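# Press the sprayer head fully onto the upright bottle

## Task

Fit the sprayer head on the bottle and press it firmly until it sits completely over the neck, with the bottle still upright; the cap must stay seated on its own after the robot lets go, not only while a gripper holds it.

## Robot and tools

Robot: two six-joint arms, left_arm and right_arm, each ending in a parallel two-finger gripper with a wrist camera. Scene frame: origin on the table surface midway between the arms, +z up, +x out across the table, left_arm on the +y side (the names do not match image sides). Bases: left_arm at (-0.058, +0.452, 0), right_arm at (+0.059, -0.346, 0), each turned slightly about z.

Gripper axes: fingers extend along the gripper's +z and close along its y. The reported end_effector_position is between the pads at closure, about 2 cm short of the tips; tips advance roughly 10 mm along +z as the fingers shut. Opening is an absolute value: +1 fully open (0.084 m), -1 shut.

execute_actions(actions): a list of actions, run one after another. Each action is a table of at most 15 rows; each row lasts one step of 1/30 s, and if fewer than 15 rows are given the final row repeats to fill 15. A row is always 14 numbers in [-1, 1]: left_arm dx, dy, dz, rx, ry, rz, opening, then right_arm in the same order, even if one arm is idle. dx..rz are an offset in that gripper's own axes, relative to its measured pose when the action began (for a call's first action, the last pose reported in a result); every row refers back to that same start, not to the preceding row. Scale: 1.0 = 0.6 m or 180 degrees; rx, ry, rz form a single rotation vector. An empty list just returns state and images.

move(target, speed, blocking): target is one 14-number row as above, offsets in gripper axes from the pose in the latest result that showed one; the opening is applied when the move starts. Each gripper travels a straight line toward its goal, all arms finishing together, over 0.5 to 10 s; anything longer is cut at 10 s before arrival. Rotation takes the shorter direction. speed is the path's top speed in m/s, 0.002 to 0.5 (default 0.25); turning is capped at twice that in rad/s. Paths ignore obstacles and the other arm, and a gripper may lag, drift or overshoot the speed, most with the arm almost straight. Faster contact hits harder, and aiming further beyond a contact point presses harder. blocking=false returns after 0.5 s while motion continues; other moves and execute_actions are refused until a result shows it ended, so use wait or stop. The extra "move:" line reports the ending (done, off_target, moving, held, fault), limits that acted (paced = pose clipped; held = some steps blocked by a check, after which it may jump faster), and each gripper's remaining distance. If only one arm is named, the other finished at rest.

wait(seconds): 0 to 10; lets time pass with arms holding their last command, returning early if a running move ends. stop(): brakes a running move; it needs room to slow, fingers keep moving. zoom_image(camera, region): camera cam_left_wrist or cam_right_wrist, region [x0, y0, x1, y1] pixels, at most 504 by 504, images are 672x504. show_instructions(): shows the reference pictures. read_manual(section): licence texts only. finished_scene(scene): ends the current scene, giving its number; irreversible, and the result reports success.

Controller behaviour: each step the commanded pose is clipped to within 70 mm and 16 degrees of the measured pose, then joints follow by damped IK, favouring position over orientation. After an action, the arm continues only to its last clipped pose, so large offsets need further actions. "Hand target" lines show where each arm is currently being driven. "pose unreachable" means the clearance check altered or blocked that arm's command. To keep an arm still, send its offset back to the desired pose in the first call of a reply and zeros afterward, with its proper opening each time.

Results: per-arm pose (position in m, quaternion wxyz) and velocities in the scene frame; printed positions can be off, more at full reach. grip_measured is finger opening on the command scale. To hold something, command an opening well under grip_measured; more margin squeezes harder (about 24 N per pad max). Rapid closing can overshoot force. Joint torque readings carry offsets and noise. Joint limits (rad): waist and both rolls ±6.283, shoulder ±2.304, elbow -4.224 to 0.061, wrist pitch ±2.164. Load limits (N m): waist 54, shoulder 54, elbow 45, forearm roll 24.3, wrist pitch 17.1, wrist roll 17.1, including carried weight.

Hazards: reaching a load limit causes a torque fault: the arm backs off, freezes 10 s and drops the rest of the call. Holding loads heats motors; MOTOR HOT warns at 65 °C, and at 80 °C the arm is braked until cool. Do not let the arms collide or push each other, do not knock items off the table or tip the bottle, and avoid drops, slams and very hard pushes. Loose objects may get a brief external nudge. The robot keeps executing while you think. Cameras carry small calibration errors; calibration lines appear in results when they change.

Each tool is called after "Emit:" as name([rows], argument=value, ...), one row to a line, values as JSON.

Reference images:

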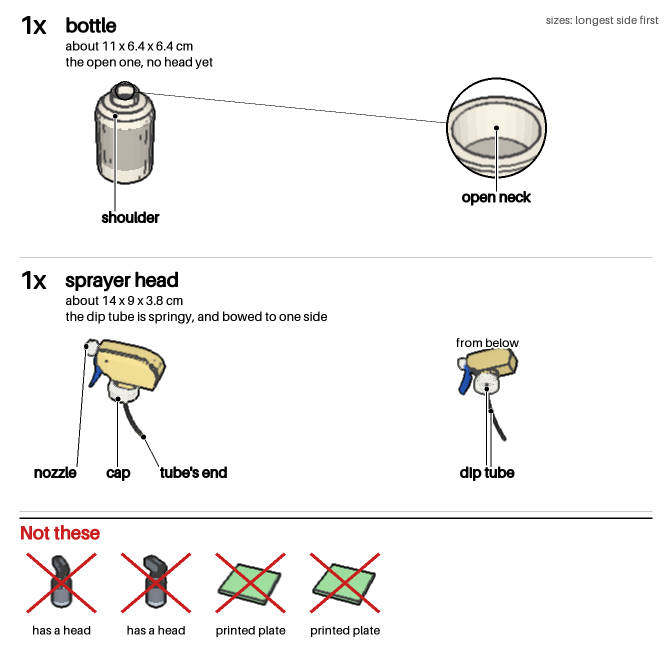

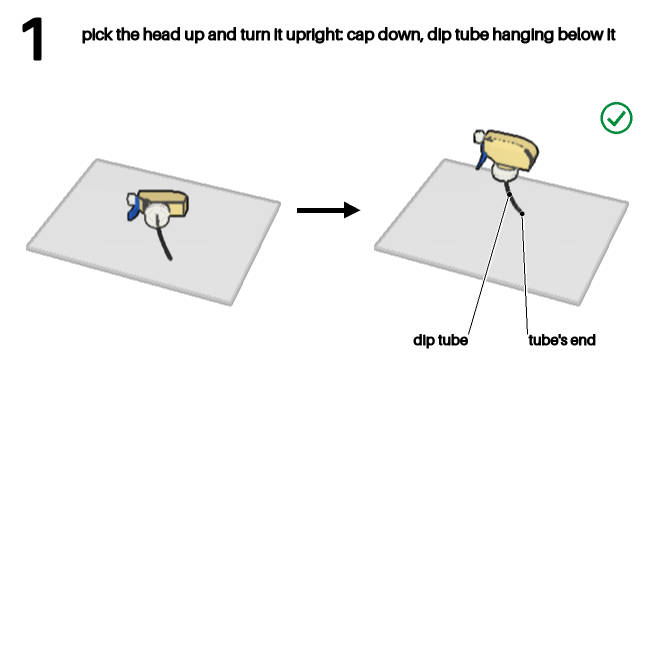

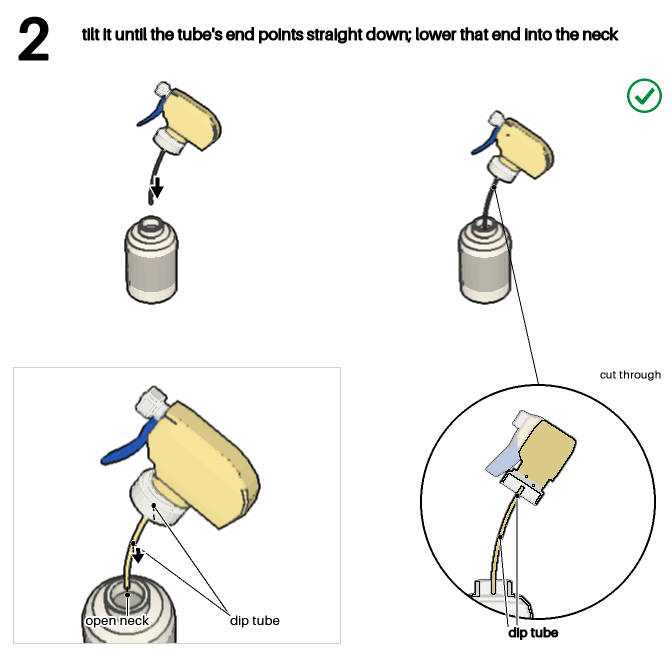

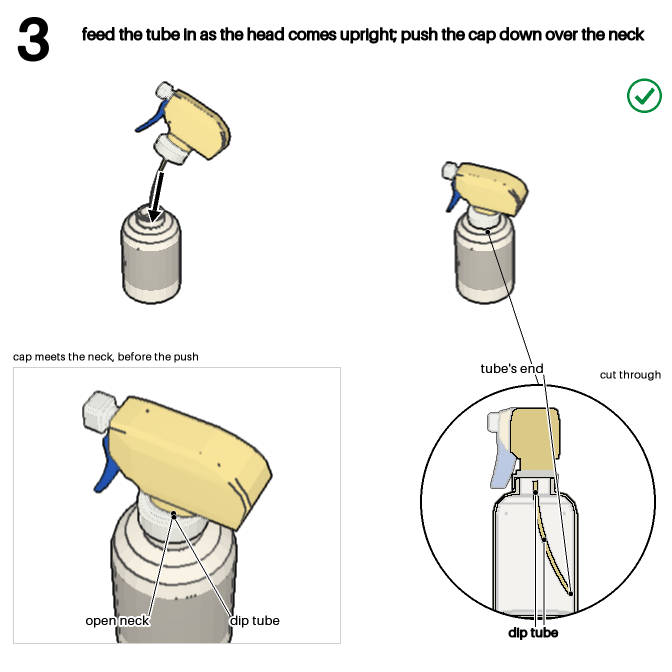

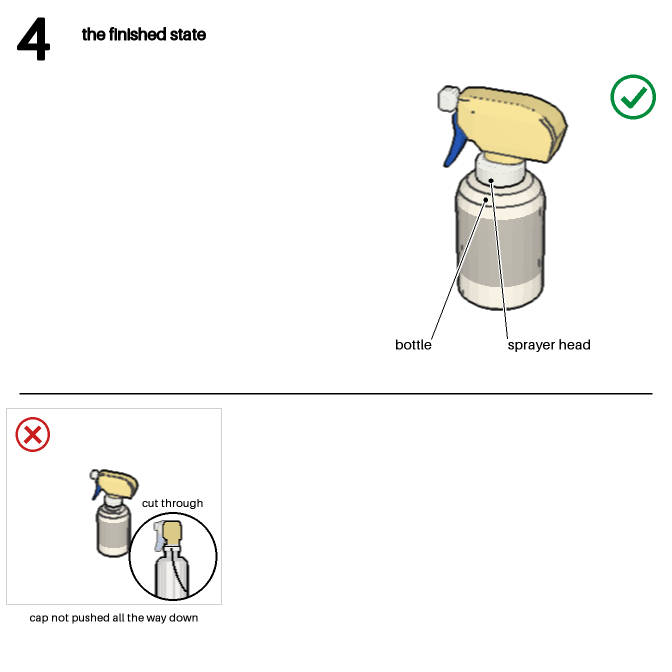

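## Session

Emit:
execute_actions(actions=[])

Scene clock: 0.00 s.
left_arm: end_effector_position=(+0.5270, -0.0801, +0.2161) grip_measured=+1.00 end_effector_quat_wxyz=(+0.190, +0.981, -0.034, -0.002) end_effector_velocity=(+0.000, -0.000, +0.000) end_effector_angular_velocity=(+0.000, -0.001, -0.000) | right_arm: end_effector_position=(+0.1024, -0.9915, +0.1085) grip_measured=+1.00 end_effector_quat_wxyz=(+0.027, +0.863, +0.473, +0.175) end_effector_velocity=(+0.001, -0.000, +0.000) end_effector_angular_velocity=(-0.000, +0.000, +0.001)
Joint positions: left_arm=[-0.809 -0.926 -1.808 -0.487 -0.72  -0.231  0.084] | right_arm=[-1.466 -0.915 -1.523  0.459 -0.807 -2.981  0.084]
Joint velocities: left_arm=[-0.    -0.    -0.001  0.001  0.    -0.     0.   ] | right_arm=[ 0.002  0.    -0.     0.     0.     0.    -0.   ]
Joint torques (N m, as the arm reports them, + toward a larger angle): no reading
Hand target (left_arm): +0.527, -0.080, +0.216; +0.190, +0.981, -0.034, -0.002
Hand target (right_arm): +0.102, -0.991, +0.109; +0.027, +0.863, +0.473, +0.175

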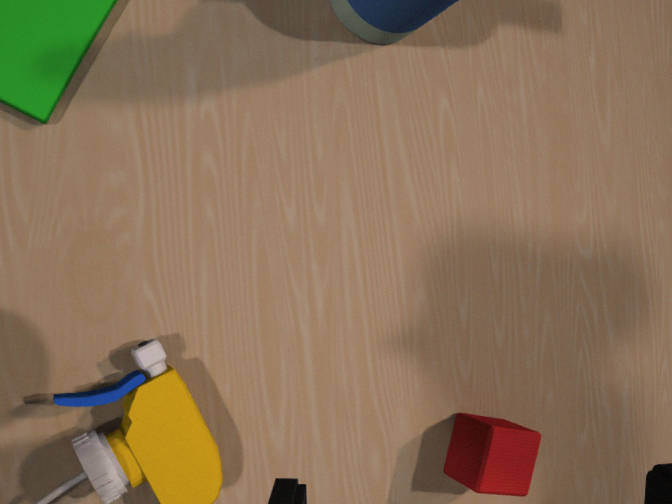

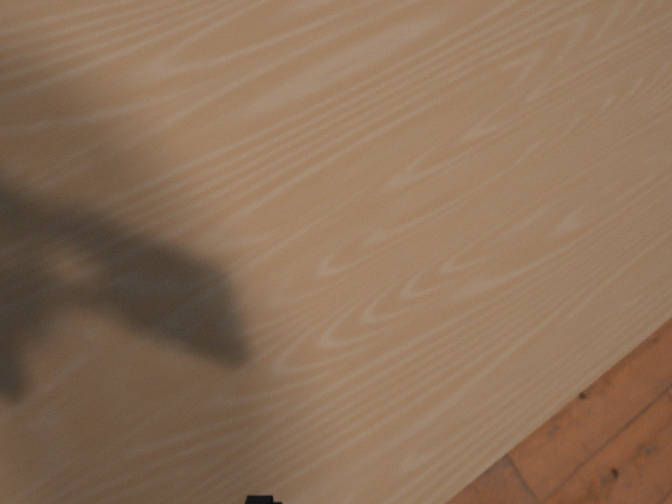

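Emit:
move(target=[-0.227,-0.012,-0.52,0.122,0,-0.022,1,0,0,0,0,0,0,1])

Scene clock: 2.50 s.
left_arm: end_effector_position=(+0.3976, +0.0514, +0.5019) grip_measured=+1.00 end_effector_quat_wxyz=(-0.001, +1.000, +0.000, -0.003) end_effector_velocity=(-0.001, +0.000, +0.003) end_effector_angular_velocity=(+0.000, -0.002, +0.001) | right_arm: end_effector_position=(+0.1024, -0.9915, +0.1085) grip_measured=+1.00 end_effector_quat_wxyz=(+0.027, +0.863, +0.473, +0.175) end_effector_velocity=(+0.000, -0.000, +0.000) end_effector_angular_velocity=(-0.000, +0.000, +0.001)
Joint positions: left_arm=[-0.886 -0.414 -1.703 -0.003 -1.294 -0.72   0.084] | right_arm=[-1.466 -0.915 -1.523  0.459 -0.807 -2.981  0.084]
Joint velocities: left_arm=[-0.001  0.003 -0.002  0.002 -0.003 -0.002 -0.   ] | right_arm=[ 0.001  0.     0.    -0.     0.    -0.    -0.   ]
Joint torques (N m, as the arm reports them, + toward a larger angle): left_arm=[ -9.18  60.25 -24.5    1.61   0.8    0.31] | right_arm=[  0.54  50.7  -22.97   0.93  -0.51   0.  ]
Hand target (left_arm): +0.397, +0.051, +0.502; -0.000, +1.000, +0.000, -0.003
Hand target (right_arm): +0.102, -0.991, +0.109; +0.027, +0.863, +0.473, +0.175
Off the commanded pose (left_arm): 0.001 m, 0 deg.
Off the commanded pose (right_arm): 0.000 m, 0 deg.
move: done
camera_calibration (this result's frames):
cam_left_wrist: T_world_to_cam=[[-0.00485677, -0.999874, -0.0150844, 0.0997821], [-0.999919, 0.00503341, -0.0116941, 0.469603], [0.0117686, 0.0150264, -0.999818, 0.626717], [0, 0, 0, 1]] pos_world=[0.462674, 0.0879886, 0.633599]

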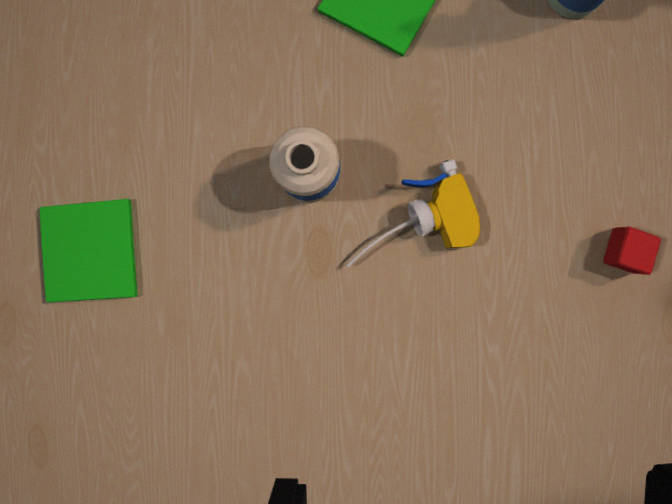

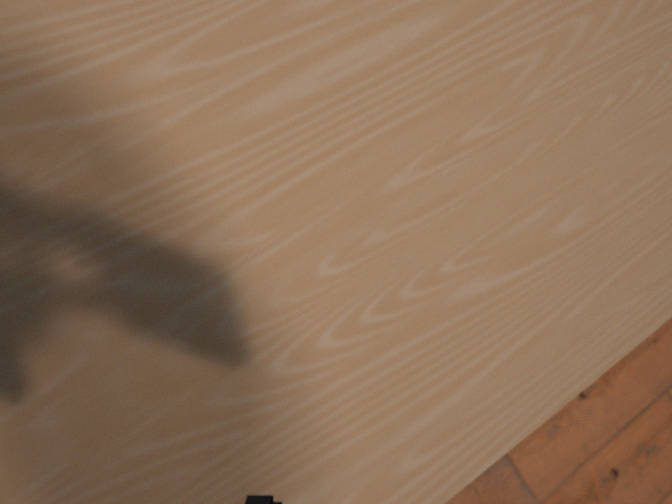

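Emit:
move(target=[0.05,0.13,0.42,0,0,0,1,0,0,0,0,0,0,1])

Scene clock: 4.60 s.
left_arm: end_effector_position=(+0.4258, -0.0263, +0.2500) grip_measured=+1.00 end_effector_quat_wxyz=(-0.000, +1.000, +0.000, -0.003) end_effector_velocity=(-0.000, +0.000, -0.004) end_effector_angular_velocity=(+0.004, +0.003, -0.001) | right_arm: end_effector_position=(+0.1024, -0.9915, +0.1085) grip_measured=+1.00 end_effector_quat_wxyz=(+0.027, +0.863, +0.473, +0.175) end_effector_velocity=(-0.000, +0.000, -0.000) end_effector_angular_velocity=(+0.000, +0.001, +0.001)
Joint positions: left_arm=[-0.944 -0.728 -1.596 -0.005 -0.873 -0.776  0.084] | right_arm=[-1.466 -0.915 -1.523  0.459 -0.807 -2.981  0.084]
Joint velocities: left_arm=[-0.001 -0.006 -0.001  0.001  0.     0.    -0.   ] | right_arm=[-0.     0.    -0.    -0.001 -0.     0.    -0.   ]
Joint torques (N m, as the arm reports them, + toward a larger angle): left_arm=[ -7.32  69.47 -24.17   1.53   0.61   0.04] | right_arm=[ -1.36  49.65 -22.5    0.8   -0.58  -0.08]
Hand target (left_arm): +0.426, -0.026, +0.249; -0.000, +1.000, +0.000, -0.003
Hand target (right_arm): +0.102, -0.991, +0.109; +0.027, +0.863, +0.473, +0.175
Off the commanded pose (left_arm): 0.000 m, 0 deg.
Off the commanded pose (right_arm): 0.000 m, 0 deg.
move: done
camera_calibration (this result's frames):
cam_left_wrist: T_world_to_cam=[[-0.00528092, -0.999886, -0.0141698, 0.0183192], [-0.999913, 0.00545126, -0.0120099, 0.495421], [0.0120857, 0.0141052, -0.999827, 0.375516], [0, 0, 0, 1]] pos_world=[0.490936, 0.0103197, 0.381661]
cam_right_wrist: T_world_to_cam=[[0.797243, -0.563027, 0.217724, -0.633489], [-0.501477, -0.818495, -0.280334, -0.663189], [0.336042, 0.114311, -0.934885, 0.313401], [0, 0, 0, 1]] pos_world=[0.0671555, -0.935313, 0.245005]

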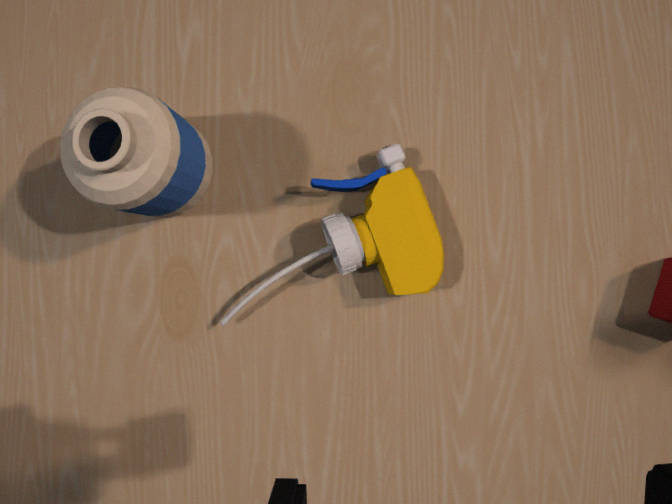

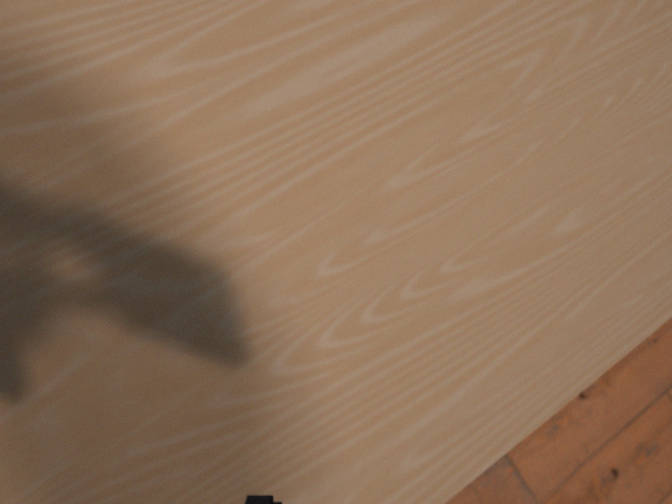

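Emit:
move(target=[0.124,-0.061,0.25,0,0,-0.611,0.15,0,0,0,0,0,0,1], speed=0.4)

Scene clock: 8.60 s.
left_arm: end_effector_position=(+0.4989, +0.0107, +0.0995) grip_measured=+0.14 end_effector_quat_wxyz=(-0.002, +0.574, +0.819, -0.002) end_effector_velocity=(+0.000, +0.000, -0.000) end_effector_angular_velocity=(+0.002, -0.000, +0.007) | right_arm: end_effector_position=(+0.1024, -0.9915, +0.1085) grip_measured=+1.00 end_effector_quat_wxyz=(+0.027, +0.863, +0.473, +0.175) end_effector_velocity=(-0.001, -0.000, -0.000) end_effector_angular_velocity=(-0.000, +0.000, -0.001)
Joint positions: left_arm=[-0.835 -0.989 -1.675 -0.006 -0.691 -2.584  0.05 ] | right_arm=[-1.466 -0.915 -1.523  0.459 -0.807 -2.981  0.084]
Joint velocities: left_arm=[ 0.    -0.001 -0.001  0.002 -0.001 -0.009 -0.   ] | right_arm=[-0.002 -0.     0.    -0.     0.    -0.     0.   ]
Joint torques (N m, as the arm reports them, + toward a larger angle): left_arm=[-10.59  77.17 -21.67   0.64   0.45   0.19] | right_arm=[  0.15  48.92 -22.47   0.4   -0.42  -0.19]
Hand target (left_arm): +0.499, +0.011, +0.099; -0.003, +0.574, +0.819, -0.002
Hand target (right_arm): +0.102, -0.991, +0.109; +0.027, +0.863, +0.473, +0.175
Off the commanded pose (left_arm): 0.001 m, 0 deg.
Off the commanded pose (right_arm): 0.000 m, 0 deg.
move: done
camera_calibration (this result's frames):
cam_left_wrist: T_world_to_cam=[[0.941656, 0.336013, -0.0194783, -0.432617], [0.335636, -0.941774, -0.0202602, -0.0889119], [-0.0251518, 0.0125405, -0.999605, 0.242199], [0, 0, 0, 1]] pos_world=[0.44331, 0.0585927, 0.231875]

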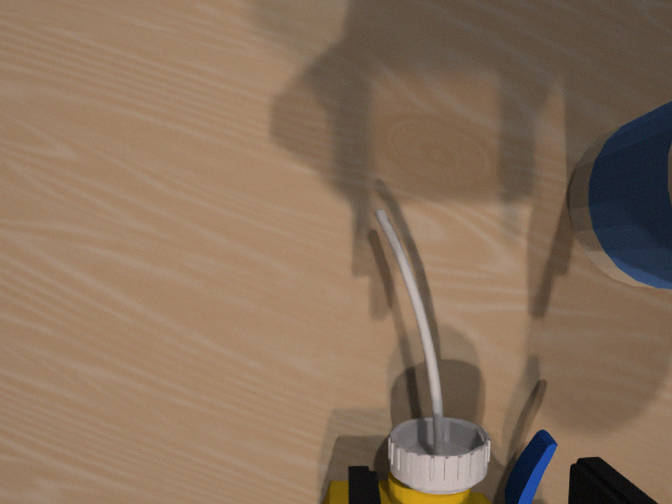

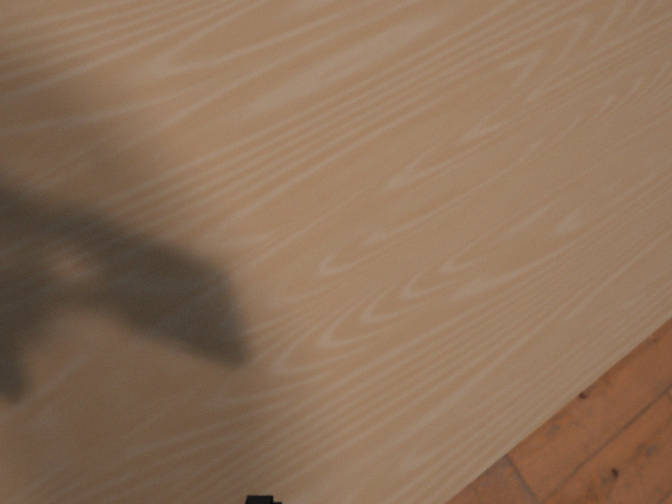

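Emit:
move(target=[-0.008,-0.002,0.125,0,0,0,0.1,0,0,0,0,0,0,1], speed=0.06)

Emit:
move(target=[0,0,0,0,0,0,-0.6,0,0,0,0,0,0,1])

Emit:
move(target=[0,0,-0.4,0,0,0,-0.6,0,0,-0.2,0,0,0,1], speed=0.15)

Scene clock: 11.00 s.
left_arm: end_effector_position=(+0.4990, +0.0057, +0.0247) grip_measured=+0.09 end_effector_quat_wxyz=(-0.002, +0.574, +0.819, -0.002) end_effector_velocity=(+0.000, +0.000, -0.001) end_effector_angular_velocity=(+0.000, -0.000, -0.001) | right_arm: end_effector_position=(+0.1024, -0.9915, +0.1085) grip_measured=+1.00 end_effector_quat_wxyz=(+0.027, +0.863, +0.473, +0.175) end_effector_velocity=(+0.000, -0.000, +0.000) end_effector_angular_velocity=(-0.000, +0.001, +0.001)
Joint positions: left_arm=[-0.84  -1.115 -1.716 -0.006 -0.605 -2.588  0.048] | right_arm=[-1.466 -0.915 -1.523  0.459 -0.807 -2.981  0.084]
Joint velocities: left_arm=[ 0.    -0.003 -0.001  0.001  0.002  0.001  0.   ] | right_arm=[ 0.001  0.     0.    -0.001  0.     0.    -0.   ]
Joint torques (N m, as the arm reports them, + toward a larger angle): left_arm=[ -8.62  77.43 -22.98   1.4    0.48   0.07] | right_arm=[ -1.35  51.05 -22.42   1.31  -0.4    0.01]
Hand target (left_arm): +0.499, +0.006, +0.024; -0.002, +0.574, +0.819, -0.002
Hand target (right_arm): +0.102, -0.991, +0.109; +0.027, +0.863, +0.473, +0.175
Off the commanded pose (left_arm): 0.000 m, 0 deg.
Off the commanded pose (right_arm): 0.000 m, 0 deg.
move: done
camera_calibration (this result's frames):
cam_left_wrist: T_world_to_cam=[[0.94168, 0.33595, -0.0194007, -0.432432], [0.335582, -0.9418, -0.0199378, -0.095076], [-0.0249697, 0.0122645, -0.999613, 0.167421], [0, 0, 0, 1]] pos_world=[0.443299, 0.0536794, 0.157071]

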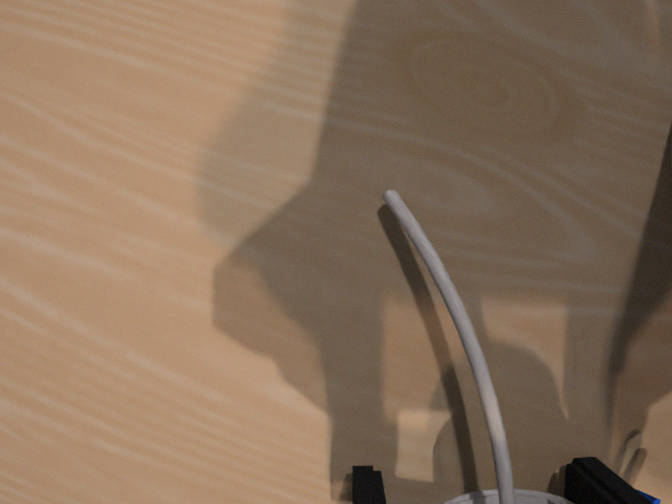

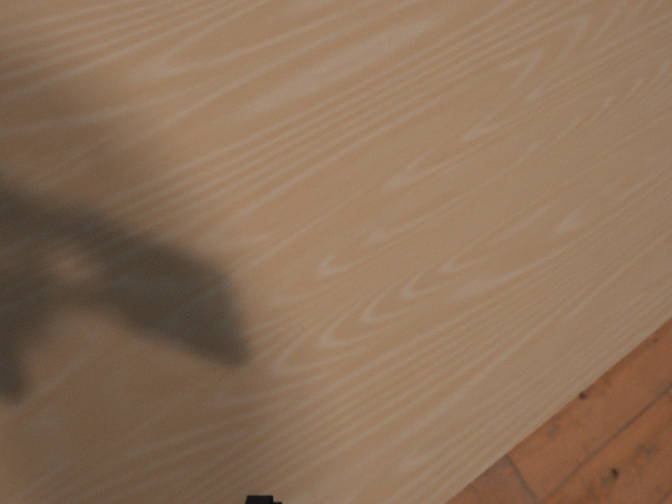

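Scene clock: 11.50 s.
left_arm: end_effector_position=(+0.4990, +0.0057, +0.0248) grip_measured=-0.21 end_effector_quat_wxyz=(-0.002, +0.574, +0.819, -0.002) end_effector_velocity=(+0.000, -0.000, +0.000) end_effector_angular_velocity=(-0.000, -0.000, -0.000) | right_arm: end_effector_position=(+0.1024, -0.9915, +0.1085) grip_measured=+1.00 end_effector_quat_wxyz=(+0.027, +0.863, +0.473, +0.175) end_effector_velocity=(+0.001, +0.000, +0.000) end_effector_angular_velocity=(-0.000, +0.001, +0.002)
Joint positions: left_arm=[-0.84  -1.115 -1.716 -0.006 -0.605 -2.588  0.035] | right_arm=[-1.466 -0.915 -1.523  0.459 -0.807 -2.981  0.084]
Joint velocities: left_arm=[-0. -0. -0.  0.  0.  0. -0.] | right_arm=[ 0.001  0.     0.    -0.001 -0.    -0.    -0.   ]
Joint torques (N m, as the arm reports them, + toward a larger angle): left_arm=[ -9.46  75.88 -20.27   1.57   0.55   0.35] | right_arm=[ -1.1   50.68 -22.63   0.88  -0.5   -0.02]
Hand target (left_arm): +0.499, +0.006, +0.025; -0.002, +0.574, +0.819, -0.002
Hand target (right_arm): +0.102, -0.991, +0.109; +0.027, +0.863, +0.473, +0.175
Off the commanded pose (left_arm): 0.000 m, 0 deg.
Off the commanded pose (right_arm): 0.000 m, 0 deg.
move: done
camera_calibration (this result's frames):
cam_left_wrist: T_world_to_cam=[[0.941684, 0.335945, -0.0192828, -0.432481], [0.335583, -0.941804, -0.0197509, -0.0951494], [-0.0247959, 0.0121282, -0.999619, 0.167412], [0, 0, 0, 1]] pos_world=[0.443343, 0.0536473, 0.15713]
cam_right_wrist: T_world_to_cam=[[0.797244, -0.563027, 0.217724, -0.633489], [-0.501477, -0.818495, -0.280334, -0.663189], [0.336042, 0.114311, -0.934885, 0.313401], [0, 0, 0, 1]] pos_world=[0.0671555, -0.935313, 0.245005]

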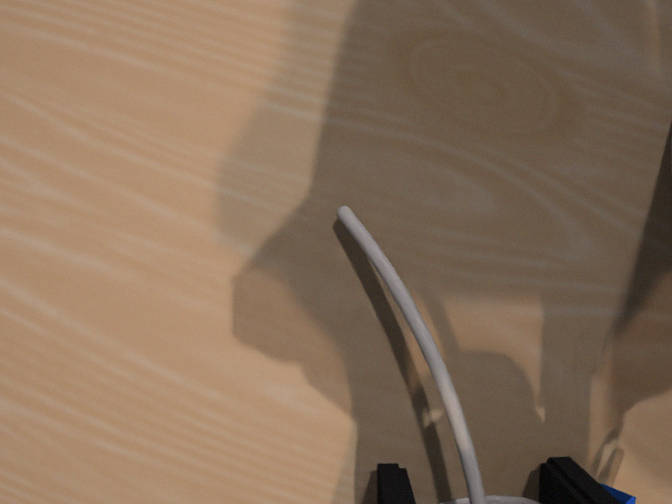

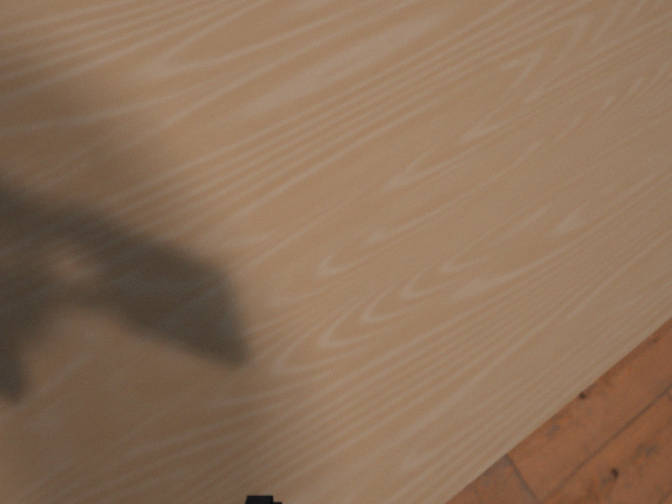

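Scene clock: 13.50 s.
left_arm: end_effector_position=(+0.5007, +0.0058, +0.2644) grip_measured=-0.21 end_effector_quat_wxyz=(-0.003, +0.574, +0.819, -0.002) end_effector_velocity=(-0.000, +0.000, +0.003) end_effector_angular_velocity=(-0.000, +0.000, -0.002) | right_arm: end_effector_position=(+0.0634, -1.0058, +0.2209) grip_measured=+1.00 end_effector_quat_wxyz=(+0.027, +0.863, +0.473, +0.175) end_effector_velocity=(+0.000, -0.000, +0.001) end_effector_angular_velocity=(-0.001, +0.000, +0.001)
Joint positions: left_arm=[-0.839 -0.808 -1.761 -0.004 -0.958 -2.59   0.035] | right_arm=[-1.521 -0.804 -1.616  0.378 -1.008 -2.918  0.084]
Joint velocities: left_arm=[ 0.     0.002 -0.002 -0.    -0.004  0.002 -0.   ] | right_arm=[ 0.     0.001 -0.002 -0.001 -0.001  0.     0.   ]
Joint torques (N m, as the arm reports them, + toward a larger angle): left_arm=[ -9.11  73.51 -24.61   1.08   0.66   0.2 ] | right_arm=[  0.26  50.31 -24.81   0.97  -0.24  -0.08]
Hand target (left_arm): +0.501, +0.006, +0.265; -0.002, +0.574, +0.819, -0.002
Hand target (right_arm): +0.063, -1.006, +0.221; +0.027, +0.863, +0.473, +0.175
Off the commanded pose (left_arm): 0.000 m, 0 deg.
Off the commanded pose (right_arm): 0.000 m, 0 deg.
move: done
camera_calibration (this result's frames):
cam_left_wrist: T_world_to_cam=[[0.941569, 0.336265, -0.019356, -0.429404], [0.335884, -0.941681, -0.0204782, -0.0908344], [-0.0251132, 0.0127802, -0.999603, 0.407163], [0, 0, 0, 1]] pos_world=[0.445048, 0.0536528, 0.39683]
cam_right_wrist: T_world_to_cam=[[0.79738, -0.562835, 0.21772, -0.634737], [-0.501199, -0.818587, -0.28056, -0.663051], [0.336132, 0.114592, -0.934817, 0.433466], [0, 0, 0, 1]] pos_world=[0.0281039, -0.949689, 0.357381]

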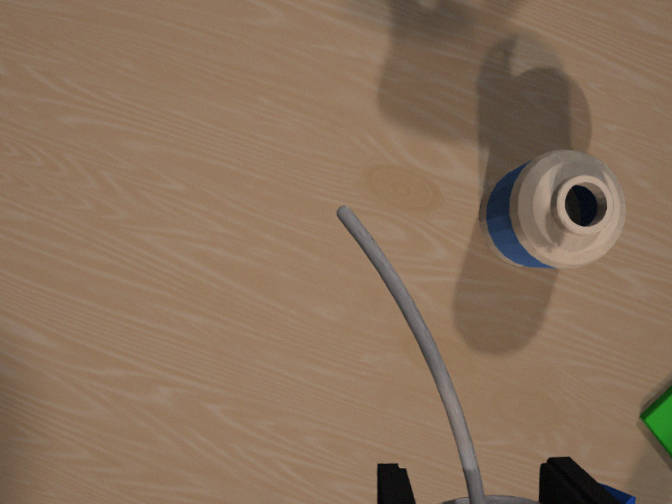

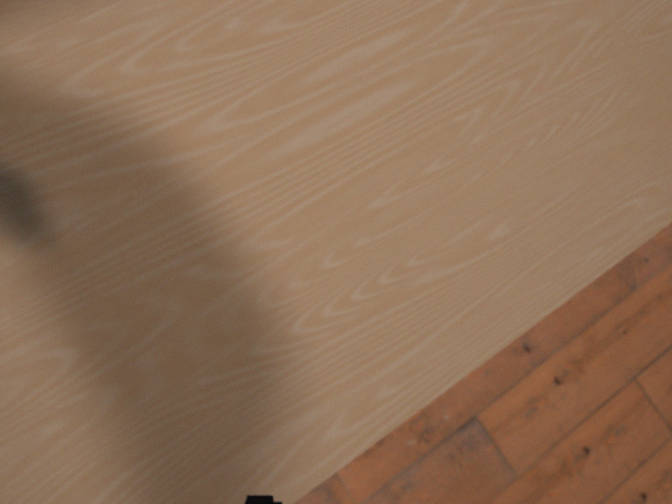

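Emit:
move(target=[0.178,0.197,0.073,0,-0.5,0,-0.6,0.875,-0.225,0.287,0,0.333,0,1], speed=0.2)

Scene clock: 18.83 s.
left_arm: end_effector_position=(+0.5741, +0.1470, +0.2200) grip_measured=-0.21 end_effector_quat_wxyz=(+0.578, +0.405, +0.581, -0.405) end_effector_velocity=(-0.000, +0.000, -0.001) end_effector_angular_velocity=(-0.002, -0.001, -0.000) | right_arm: end_effector_position=(+0.2666, -0.4767, +0.1757) grip_measured=+1.00 end_effector_quat_wxyz=(-0.214, +0.661, +0.423, +0.582) end_effector_velocity=(+0.000, +0.001, -0.000) end_effector_angular_velocity=(+0.003, -0.002, +0.000)
Joint positions: left_arm=[-0.303 -0.916 -1.147 -2.047 -1.459 -0.207  0.035] | right_arm=[-1.215 -0.649 -0.513  0.874 -1.248 -3.465  0.084]
Joint velocities: left_arm=[ 0.001 -0.003 -0.001  0.    -0.004  0.002  0.   ] | right_arm=[ 0.001 -0.002  0.002  0.002 -0.    -0.003 -0.   ]
Joint torques (N m, as the arm reports them, + toward a larger angle): left_arm=[ -9.16  68.62 -15.94  -0.34  -1.43   0.27] | right_arm=[-0.84 31.72 -7.96 -0.4  -1.6  -0.08]
Hand target (left_arm): +0.574, +0.147, +0.220; +0.578, +0.405, +0.581, -0.405
Hand target (right_arm): +0.267, -0.476, +0.176; -0.214, +0.661, +0.423, +0.582
Off the commanded pose (left_arm): 0.001 m, 0 deg.
Off the commanded pose (right_arm): 0.002 m, 0 deg.
move: done
camera_calibration (this result's frames):
cam_left_wrist: T_world_to_cam=[[0.943824, 0.330436, 0.00288541, -0.55221], [0.00475994, -0.0223256, 0.999739, -0.152901], [0.330415, -0.943564, -0.0226443, 0.0843478], [0, 0, 0, 1]] pos_world=[0.494047, 0.258644, 0.156365]
cam_right_wrist: T_world_to_cam=[[0.802974, -0.561711, 0.199282, -0.486841], [0.0254781, -0.301703, -0.953061, 0.0833426], [0.595469, 0.770361, -0.227949, 0.381525], [0, 0, 0, 1]] pos_world=[0.161611, -0.542231, 0.263418]

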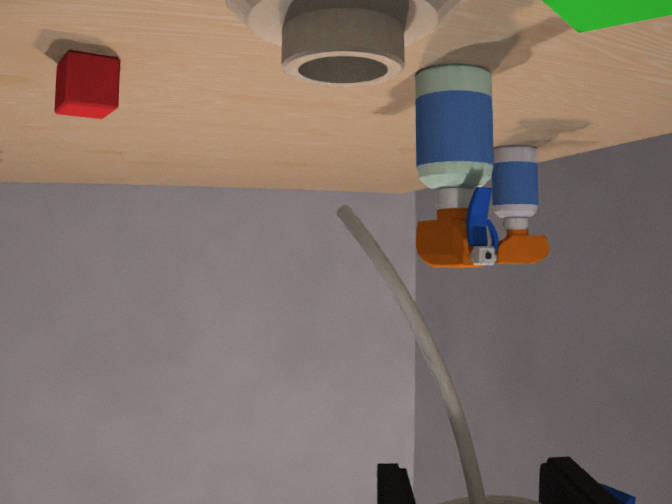

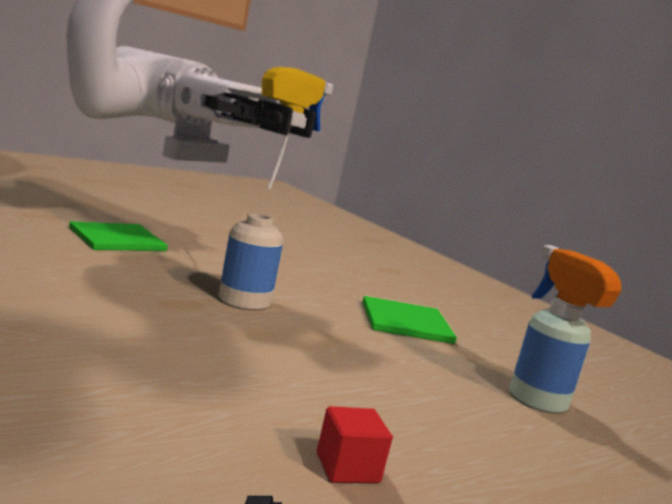

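Emit:
move(target=[0.042,-0.005,0,0,0,0,-0.6,0,0,0,0,0,0,1], speed=0.05)

Emit:
zoom_image(camera="cam_right_wrist", region=[170,70,370,270])

Scene clock: 20.00 s.
left_arm: end_effector_position=(+0.5711, +0.1460, +0.1950) grip_measured=-0.21 end_effector_quat_wxyz=(+0.578, +0.405, +0.581, -0.405) end_effector_velocity=(+0.000, -0.000, -0.001) end_effector_angular_velocity=(-0.000, -0.000, -0.000) | right_arm: end_effector_position=(+0.2666, -0.4767, +0.1757) grip_measured=+1.00 end_effector_quat_wxyz=(-0.214, +0.661, +0.423, +0.582) end_effector_velocity=(-0.000, +0.000, +0.000) end_effector_angular_velocity=(-0.000, +0.000, +0.001)
Joint positions: left_arm=[-0.305 -0.968 -1.161 -2.053 -1.476 -0.173  0.035] | right_arm=[-1.215 -0.649 -0.513  0.874 -1.248 -3.465  0.084]
Joint velocities: left_arm=[-0.    -0.003 -0.002 -0.    -0.001  0.002 -0.   ] | right_arm=[ 0.  0.  0. -0.  0.  0.  0.]
Joint torques (N m, as the arm reports them, + toward a larger angle): left_arm=[-12.17  68.73 -14.61  -0.12  -1.37   0.16] | right_arm=[ 0.34 30.82 -8.09 -0.43 -1.6  -0.01]
Hand target (left_arm): +0.571, +0.146, +0.195; +0.578, +0.405, +0.581, -0.405
Hand target (right_arm): +0.267, -0.477, +0.176; -0.214, +0.661, +0.423, +0.582
Off the commanded pose (left_arm): 0.000 m, 0 deg.
Off the commanded pose (right_arm): 0.000 m, 0 deg.
move: done
camera_calibration (this result's frames):
cam_left_wrist: T_world_to_cam=[[0.943833, 0.33041, 0.00302618, -0.549037], [0.00457224, -0.0222174, 0.999743, -0.12781], [0.330392, -0.943576, -0.0224802, 0.0838066], [0, 0, 0, 1]] pos_world=[0.491094, 0.257645, 0.131323]
cam_right_wrist: T_world_to_cam=[[0.802975, -0.561711, 0.199281, -0.48684], [0.0254783, -0.301701, -0.953062, 0.0833443], [0.595468, 0.770362, -0.227947, 0.381525], [0, 0, 0, 1]] pos_world=[0.161611, -0.54223, 0.263417]

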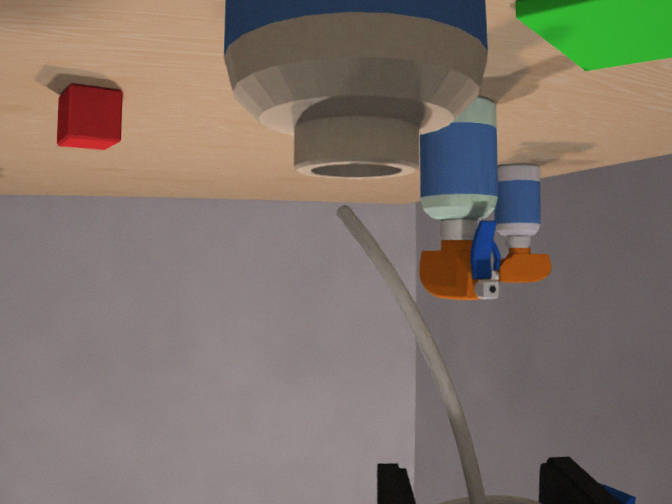

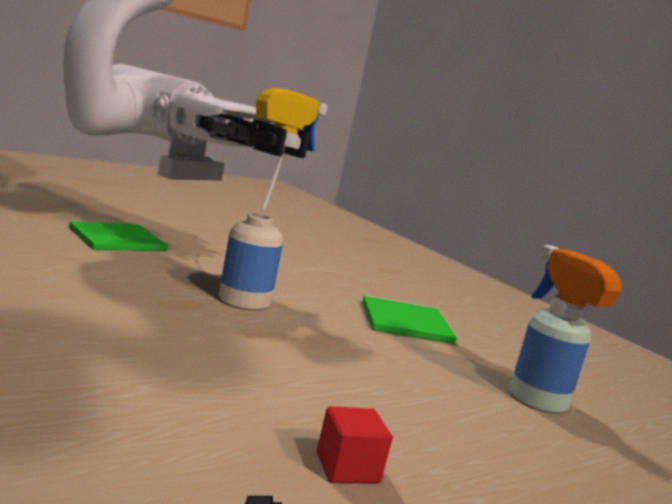

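Region (170, 70, 370, 270) of cam_right_wrist's 672x504 image, scaled by 2.520, with more detail than that image has.

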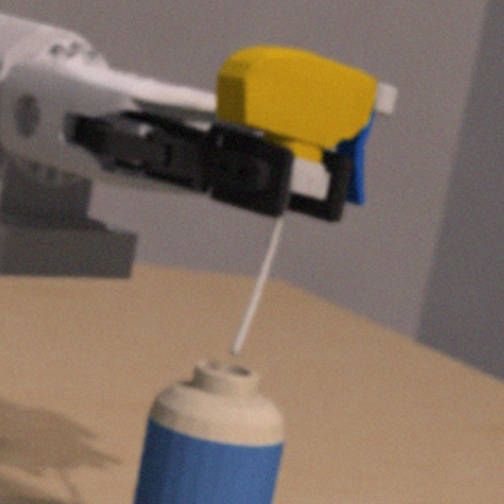

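Emit:
move(target=[0.042,-0.004,-0.007,0,0,0,-0.6,0,0,0,0,0,0,1], speed=0.04)

Emit:
move(target=[0.04,-0.024,0.01,0,0,0,-0.6,0,0,0,0,0,0,1], speed=0.04)

Emit:
zoom_image(camera="cam_right_wrist", region=[170,100,370,300])

Scene clock: 21.60 s.
left_arm: end_effector_position=(+0.5673, +0.1492, +0.1699) grip_measured=-0.21 end_effector_quat_wxyz=(+0.578, +0.405, +0.581, -0.405) end_effector_velocity=(-0.000, +0.000, -0.001) end_effector_angular_velocity=(-0.000, -0.001, -0.001) | right_arm: end_effector_position=(+0.2666, -0.4767, +0.1757) grip_measured=+1.00 end_effector_quat_wxyz=(-0.214, +0.661, +0.423, +0.582) end_effector_velocity=(+0.000, +0.000, -0.000) end_effector_angular_velocity=(-0.000, +0.000, +0.001)
Joint positions: left_arm=[-0.301 -1.018 -1.173 -2.051 -1.494 -0.14   0.035] | right_arm=[-1.215 -0.649 -0.513  0.874 -1.248 -3.465  0.084]
Joint velocities: left_arm=[ 0.    -0.002 -0.     0.001 -0.001  0.003 -0.   ] | right_arm=[ 0.001  0.     0.    -0.     0.     0.     0.   ]
Joint torques (N m, as the arm reports them, + toward a larger angle): left_arm=[ -9.52  67.96 -14.22   0.14  -1.34   0.01] | right_arm=[-0.29 32.5  -8.26 -0.16 -1.61 -0.13]
Hand target (left_arm): +0.567, +0.149, +0.170; +0.578, +0.405, +0.581, -0.405
Hand target (right_arm): +0.267, -0.477, +0.176; -0.214, +0.661, +0.423, +0.582
Off the commanded pose (left_arm): 0.000 m, 0 deg.
Off the commanded pose (right_arm): 0.000 m, 0 deg.
move: done
camera_calibration (this result's frames):
cam_left_wrist: T_world_to_cam=[[0.943844, 0.330377, 0.00312645, -0.546379], [0.0044398, -0.0221448, 0.999745, -0.102644], [0.330362, -0.943589, -0.0223681, 0.0874801], [0, 0, 0, 1]] pos_world=[0.487252, 0.260783, 0.106282]
cam_right_wrist: T_world_to_cam=[[0.802975, -0.56171, 0.199281, -0.48684], [0.0254784, -0.301701, -0.953062, 0.0833442], [0.595468, 0.770362, -0.227947, 0.381525], [0, 0, 0, 1]] pos_world=[0.161611, -0.54223, 0.263417]

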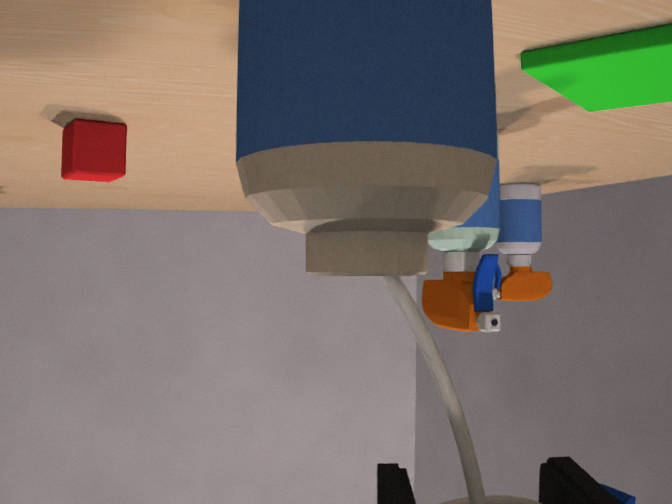

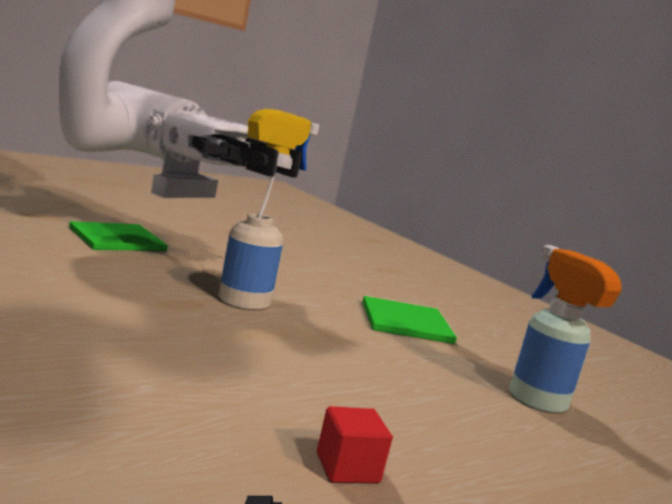

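Scene clock: 22.60 s.
left_arm: end_effector_position=(+0.5557, +0.1386, +0.1462) grip_measured=-0.21 end_effector_quat_wxyz=(+0.578, +0.405, +0.581, -0.405) end_effector_velocity=(-0.000, -0.000, -0.001) end_effector_angular_velocity=(-0.001, -0.001, -0.000) | right_arm: end_effector_position=(+0.2666, -0.4767, +0.1757) grip_measured=+1.00 end_effector_quat_wxyz=(-0.214, +0.661, +0.423, +0.582) end_effector_velocity=(-0.000, -0.000, -0.000) end_effector_angular_velocity=(+0.000, +0.000, -0.001)
Joint positions: left_arm=[-0.323 -1.061 -1.171 -2.076 -1.514 -0.098  0.035] | right_arm=[-1.215 -0.649 -0.513  0.874 -1.248 -3.465  0.084]
Joint velocities: left_arm=[-0.001 -0.002 -0.    -0.001 -0.002  0.002 -0.   ] | right_arm=[-0.002 -0.     0.    -0.001  0.     0.    -0.   ]
Joint torques (N m, as the arm reports them, + toward a larger angle): left_arm=[-11.28  70.45 -13.72  -0.34  -1.45   0.  ] | right_arm=[ 0.16 31.93 -8.25 -0.14 -1.67 -0.03]
Hand target (left_arm): +0.556, +0.139, +0.146; +0.578, +0.405, +0.581, -0.405
Hand target (right_arm): +0.267, -0.477, +0.176; -0.214, +0.661, +0.423, +0.582
Off the commanded pose (left_arm): 0.000 m, 0 deg.
Off the commanded pose (right_arm): 0.000 m, 0 deg.
move: done
camera_calibration (this result's frames):
cam_left_wrist: T_world_to_cam=[[0.943846, 0.33037, 0.00319073, -0.53193], [0.0043194, -0.0219959, 0.999749, -0.0789949], [0.330357, -0.943595, -0.0221877, 0.0808048], [0, 0, 0, 1]] pos_world=[0.475707, 0.250243, 0.0824652]
cam_right_wrist: T_world_to_cam=[[0.802975, -0.561711, 0.199281, -0.48684], [0.0254783, -0.301701, -0.953062, 0.0833442], [0.595468, 0.770362, -0.227947, 0.381525], [0, 0, 0, 1]] pos_world=[0.161611, -0.54223, 0.263417]

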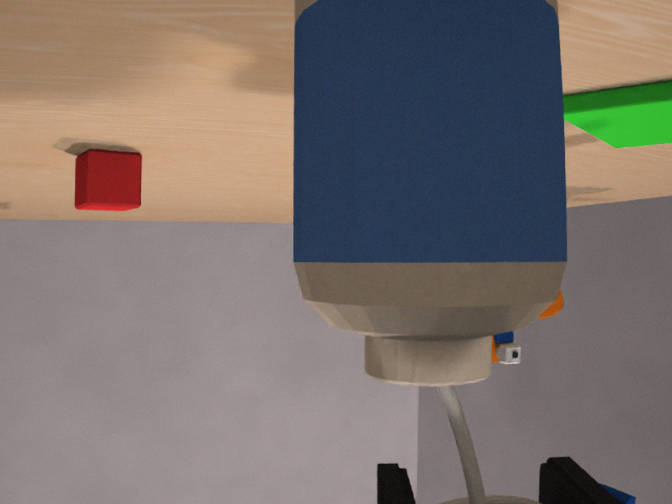

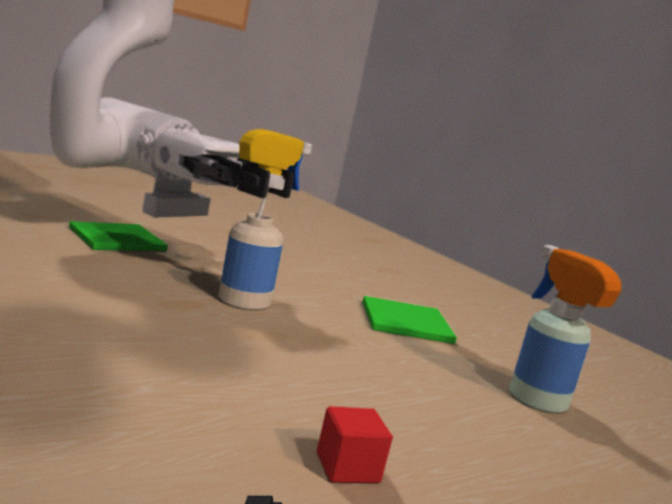

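Region (170, 100, 370, 300) of cam_right_wrist's 672x504 image, scaled by 2.520, with more detail than that image has.

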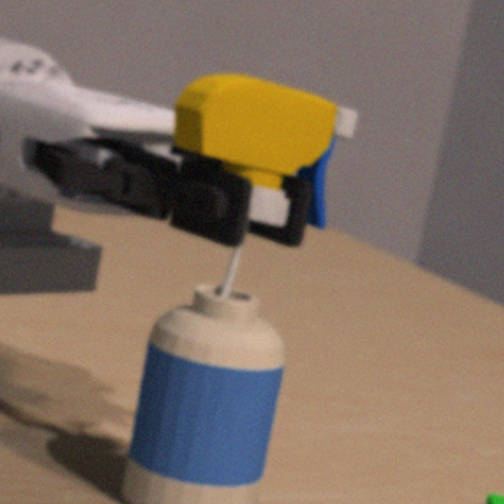

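Emit:
move(target=[0.024,-0.02,0.012,0,0,0,-0.6,0,0,0,0,0,0,1], speed=0.03)

Emit:
zoom_image(camera="cam_right_wrist", region=[190,130,330,270])

Scene clock: 24.00 s.
left_arm: end_effector_position=(+0.5469, +0.1278, +0.1319) grip_measured=-0.21 end_effector_quat_wxyz=(+0.578, +0.405, +0.581, -0.405) end_effector_velocity=(+0.000, -0.000, +0.000) end_effector_angular_velocity=(-0.001, -0.000, +0.001) | right_arm: end_effector_position=(+0.2666, -0.4767, +0.1757) grip_measured=+1.00 end_effector_quat_wxyz=(-0.214, +0.661, +0.423, +0.582) end_effector_velocity=(-0.000, -0.000, +0.000) end_effector_angular_velocity=(-0.000, -0.000, -0.001)
Joint positions: left_arm=[-0.346 -1.087 -1.168 -2.1   -1.526 -0.072  0.035] | right_arm=[-1.215 -0.649 -0.513  0.874 -1.248 -3.465  0.084]
Joint velocities: left_arm=[-0.001 -0.001 -0.001 -0.001 -0.001 -0.     0.   ] | right_arm=[-0.002  0.     0.    -0.     0.    -0.    -0.   ]
Joint torques (N m, as the arm reports them, + toward a larger angle): left_arm=[ -9.7   66.77 -13.71  -0.06  -1.49   0.12] | right_arm=[ 0.13 30.97 -7.69 -0.55 -1.58  0.04]
Hand target (left_arm): +0.547, +0.128, +0.132; +0.578, +0.405, +0.581, -0.405
Hand target (right_arm): +0.267, -0.477, +0.176; -0.214, +0.661, +0.423, +0.582
Off the commanded pose (left_arm): 0.000 m, 0 deg.
Off the commanded pose (right_arm): 0.000 m, 0 deg.
move: done
camera_calibration (this result's frames):
cam_left_wrist: T_world_to_cam=[[0.943843, 0.33038, 0.00322201, -0.519973], [0.00424514, -0.0218777, 0.999752, -0.0649153], [0.330368, -0.943594, -0.0220516, 0.0731513], [0, 0, 0, 1]] pos_world=[0.466881, 0.239394, 0.0681877]
cam_right_wrist: T_world_to_cam=[[0.802975, -0.561711, 0.199281, -0.48684], [0.0254781, -0.301701, -0.953062, 0.0833441], [0.595468, 0.770362, -0.227947, 0.381525], [0, 0, 0, 1]] pos_world=[0.161611, -0.54223, 0.263417]

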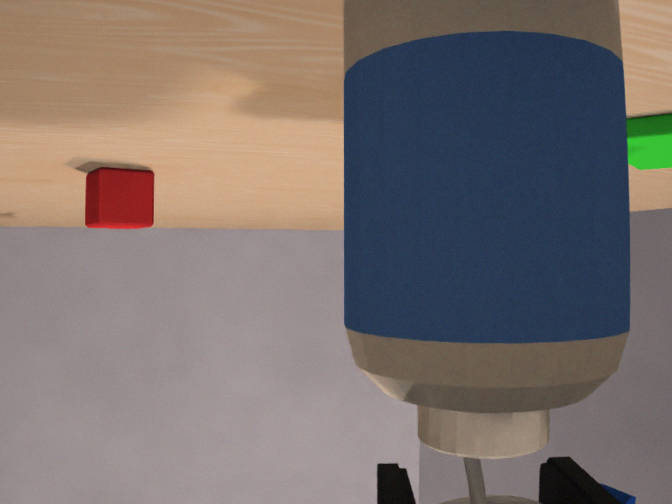

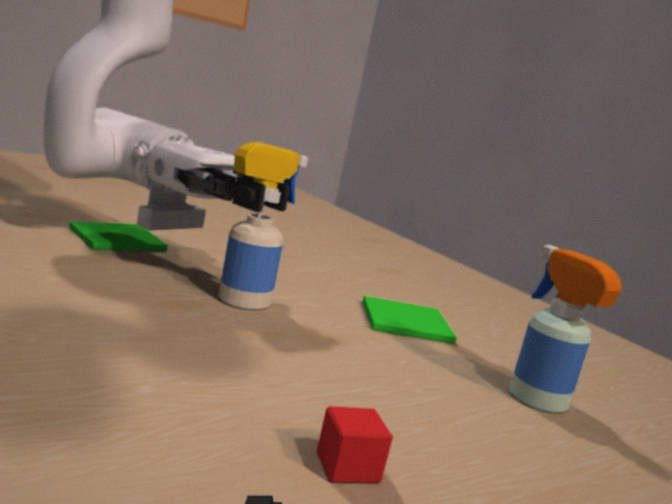

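Region (190, 130, 330, 270) of cam_right_wrist's 672x504 image, scaled by 3.600, with more detail than that image has.

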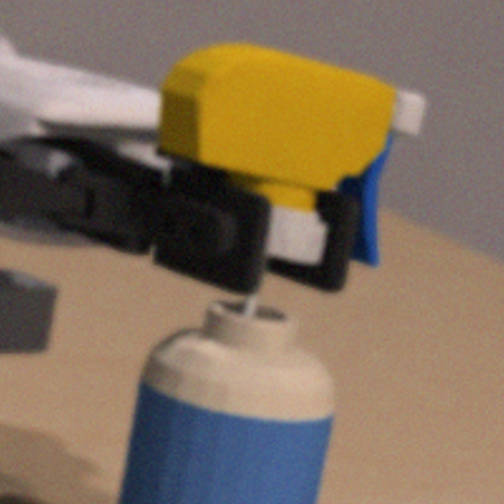

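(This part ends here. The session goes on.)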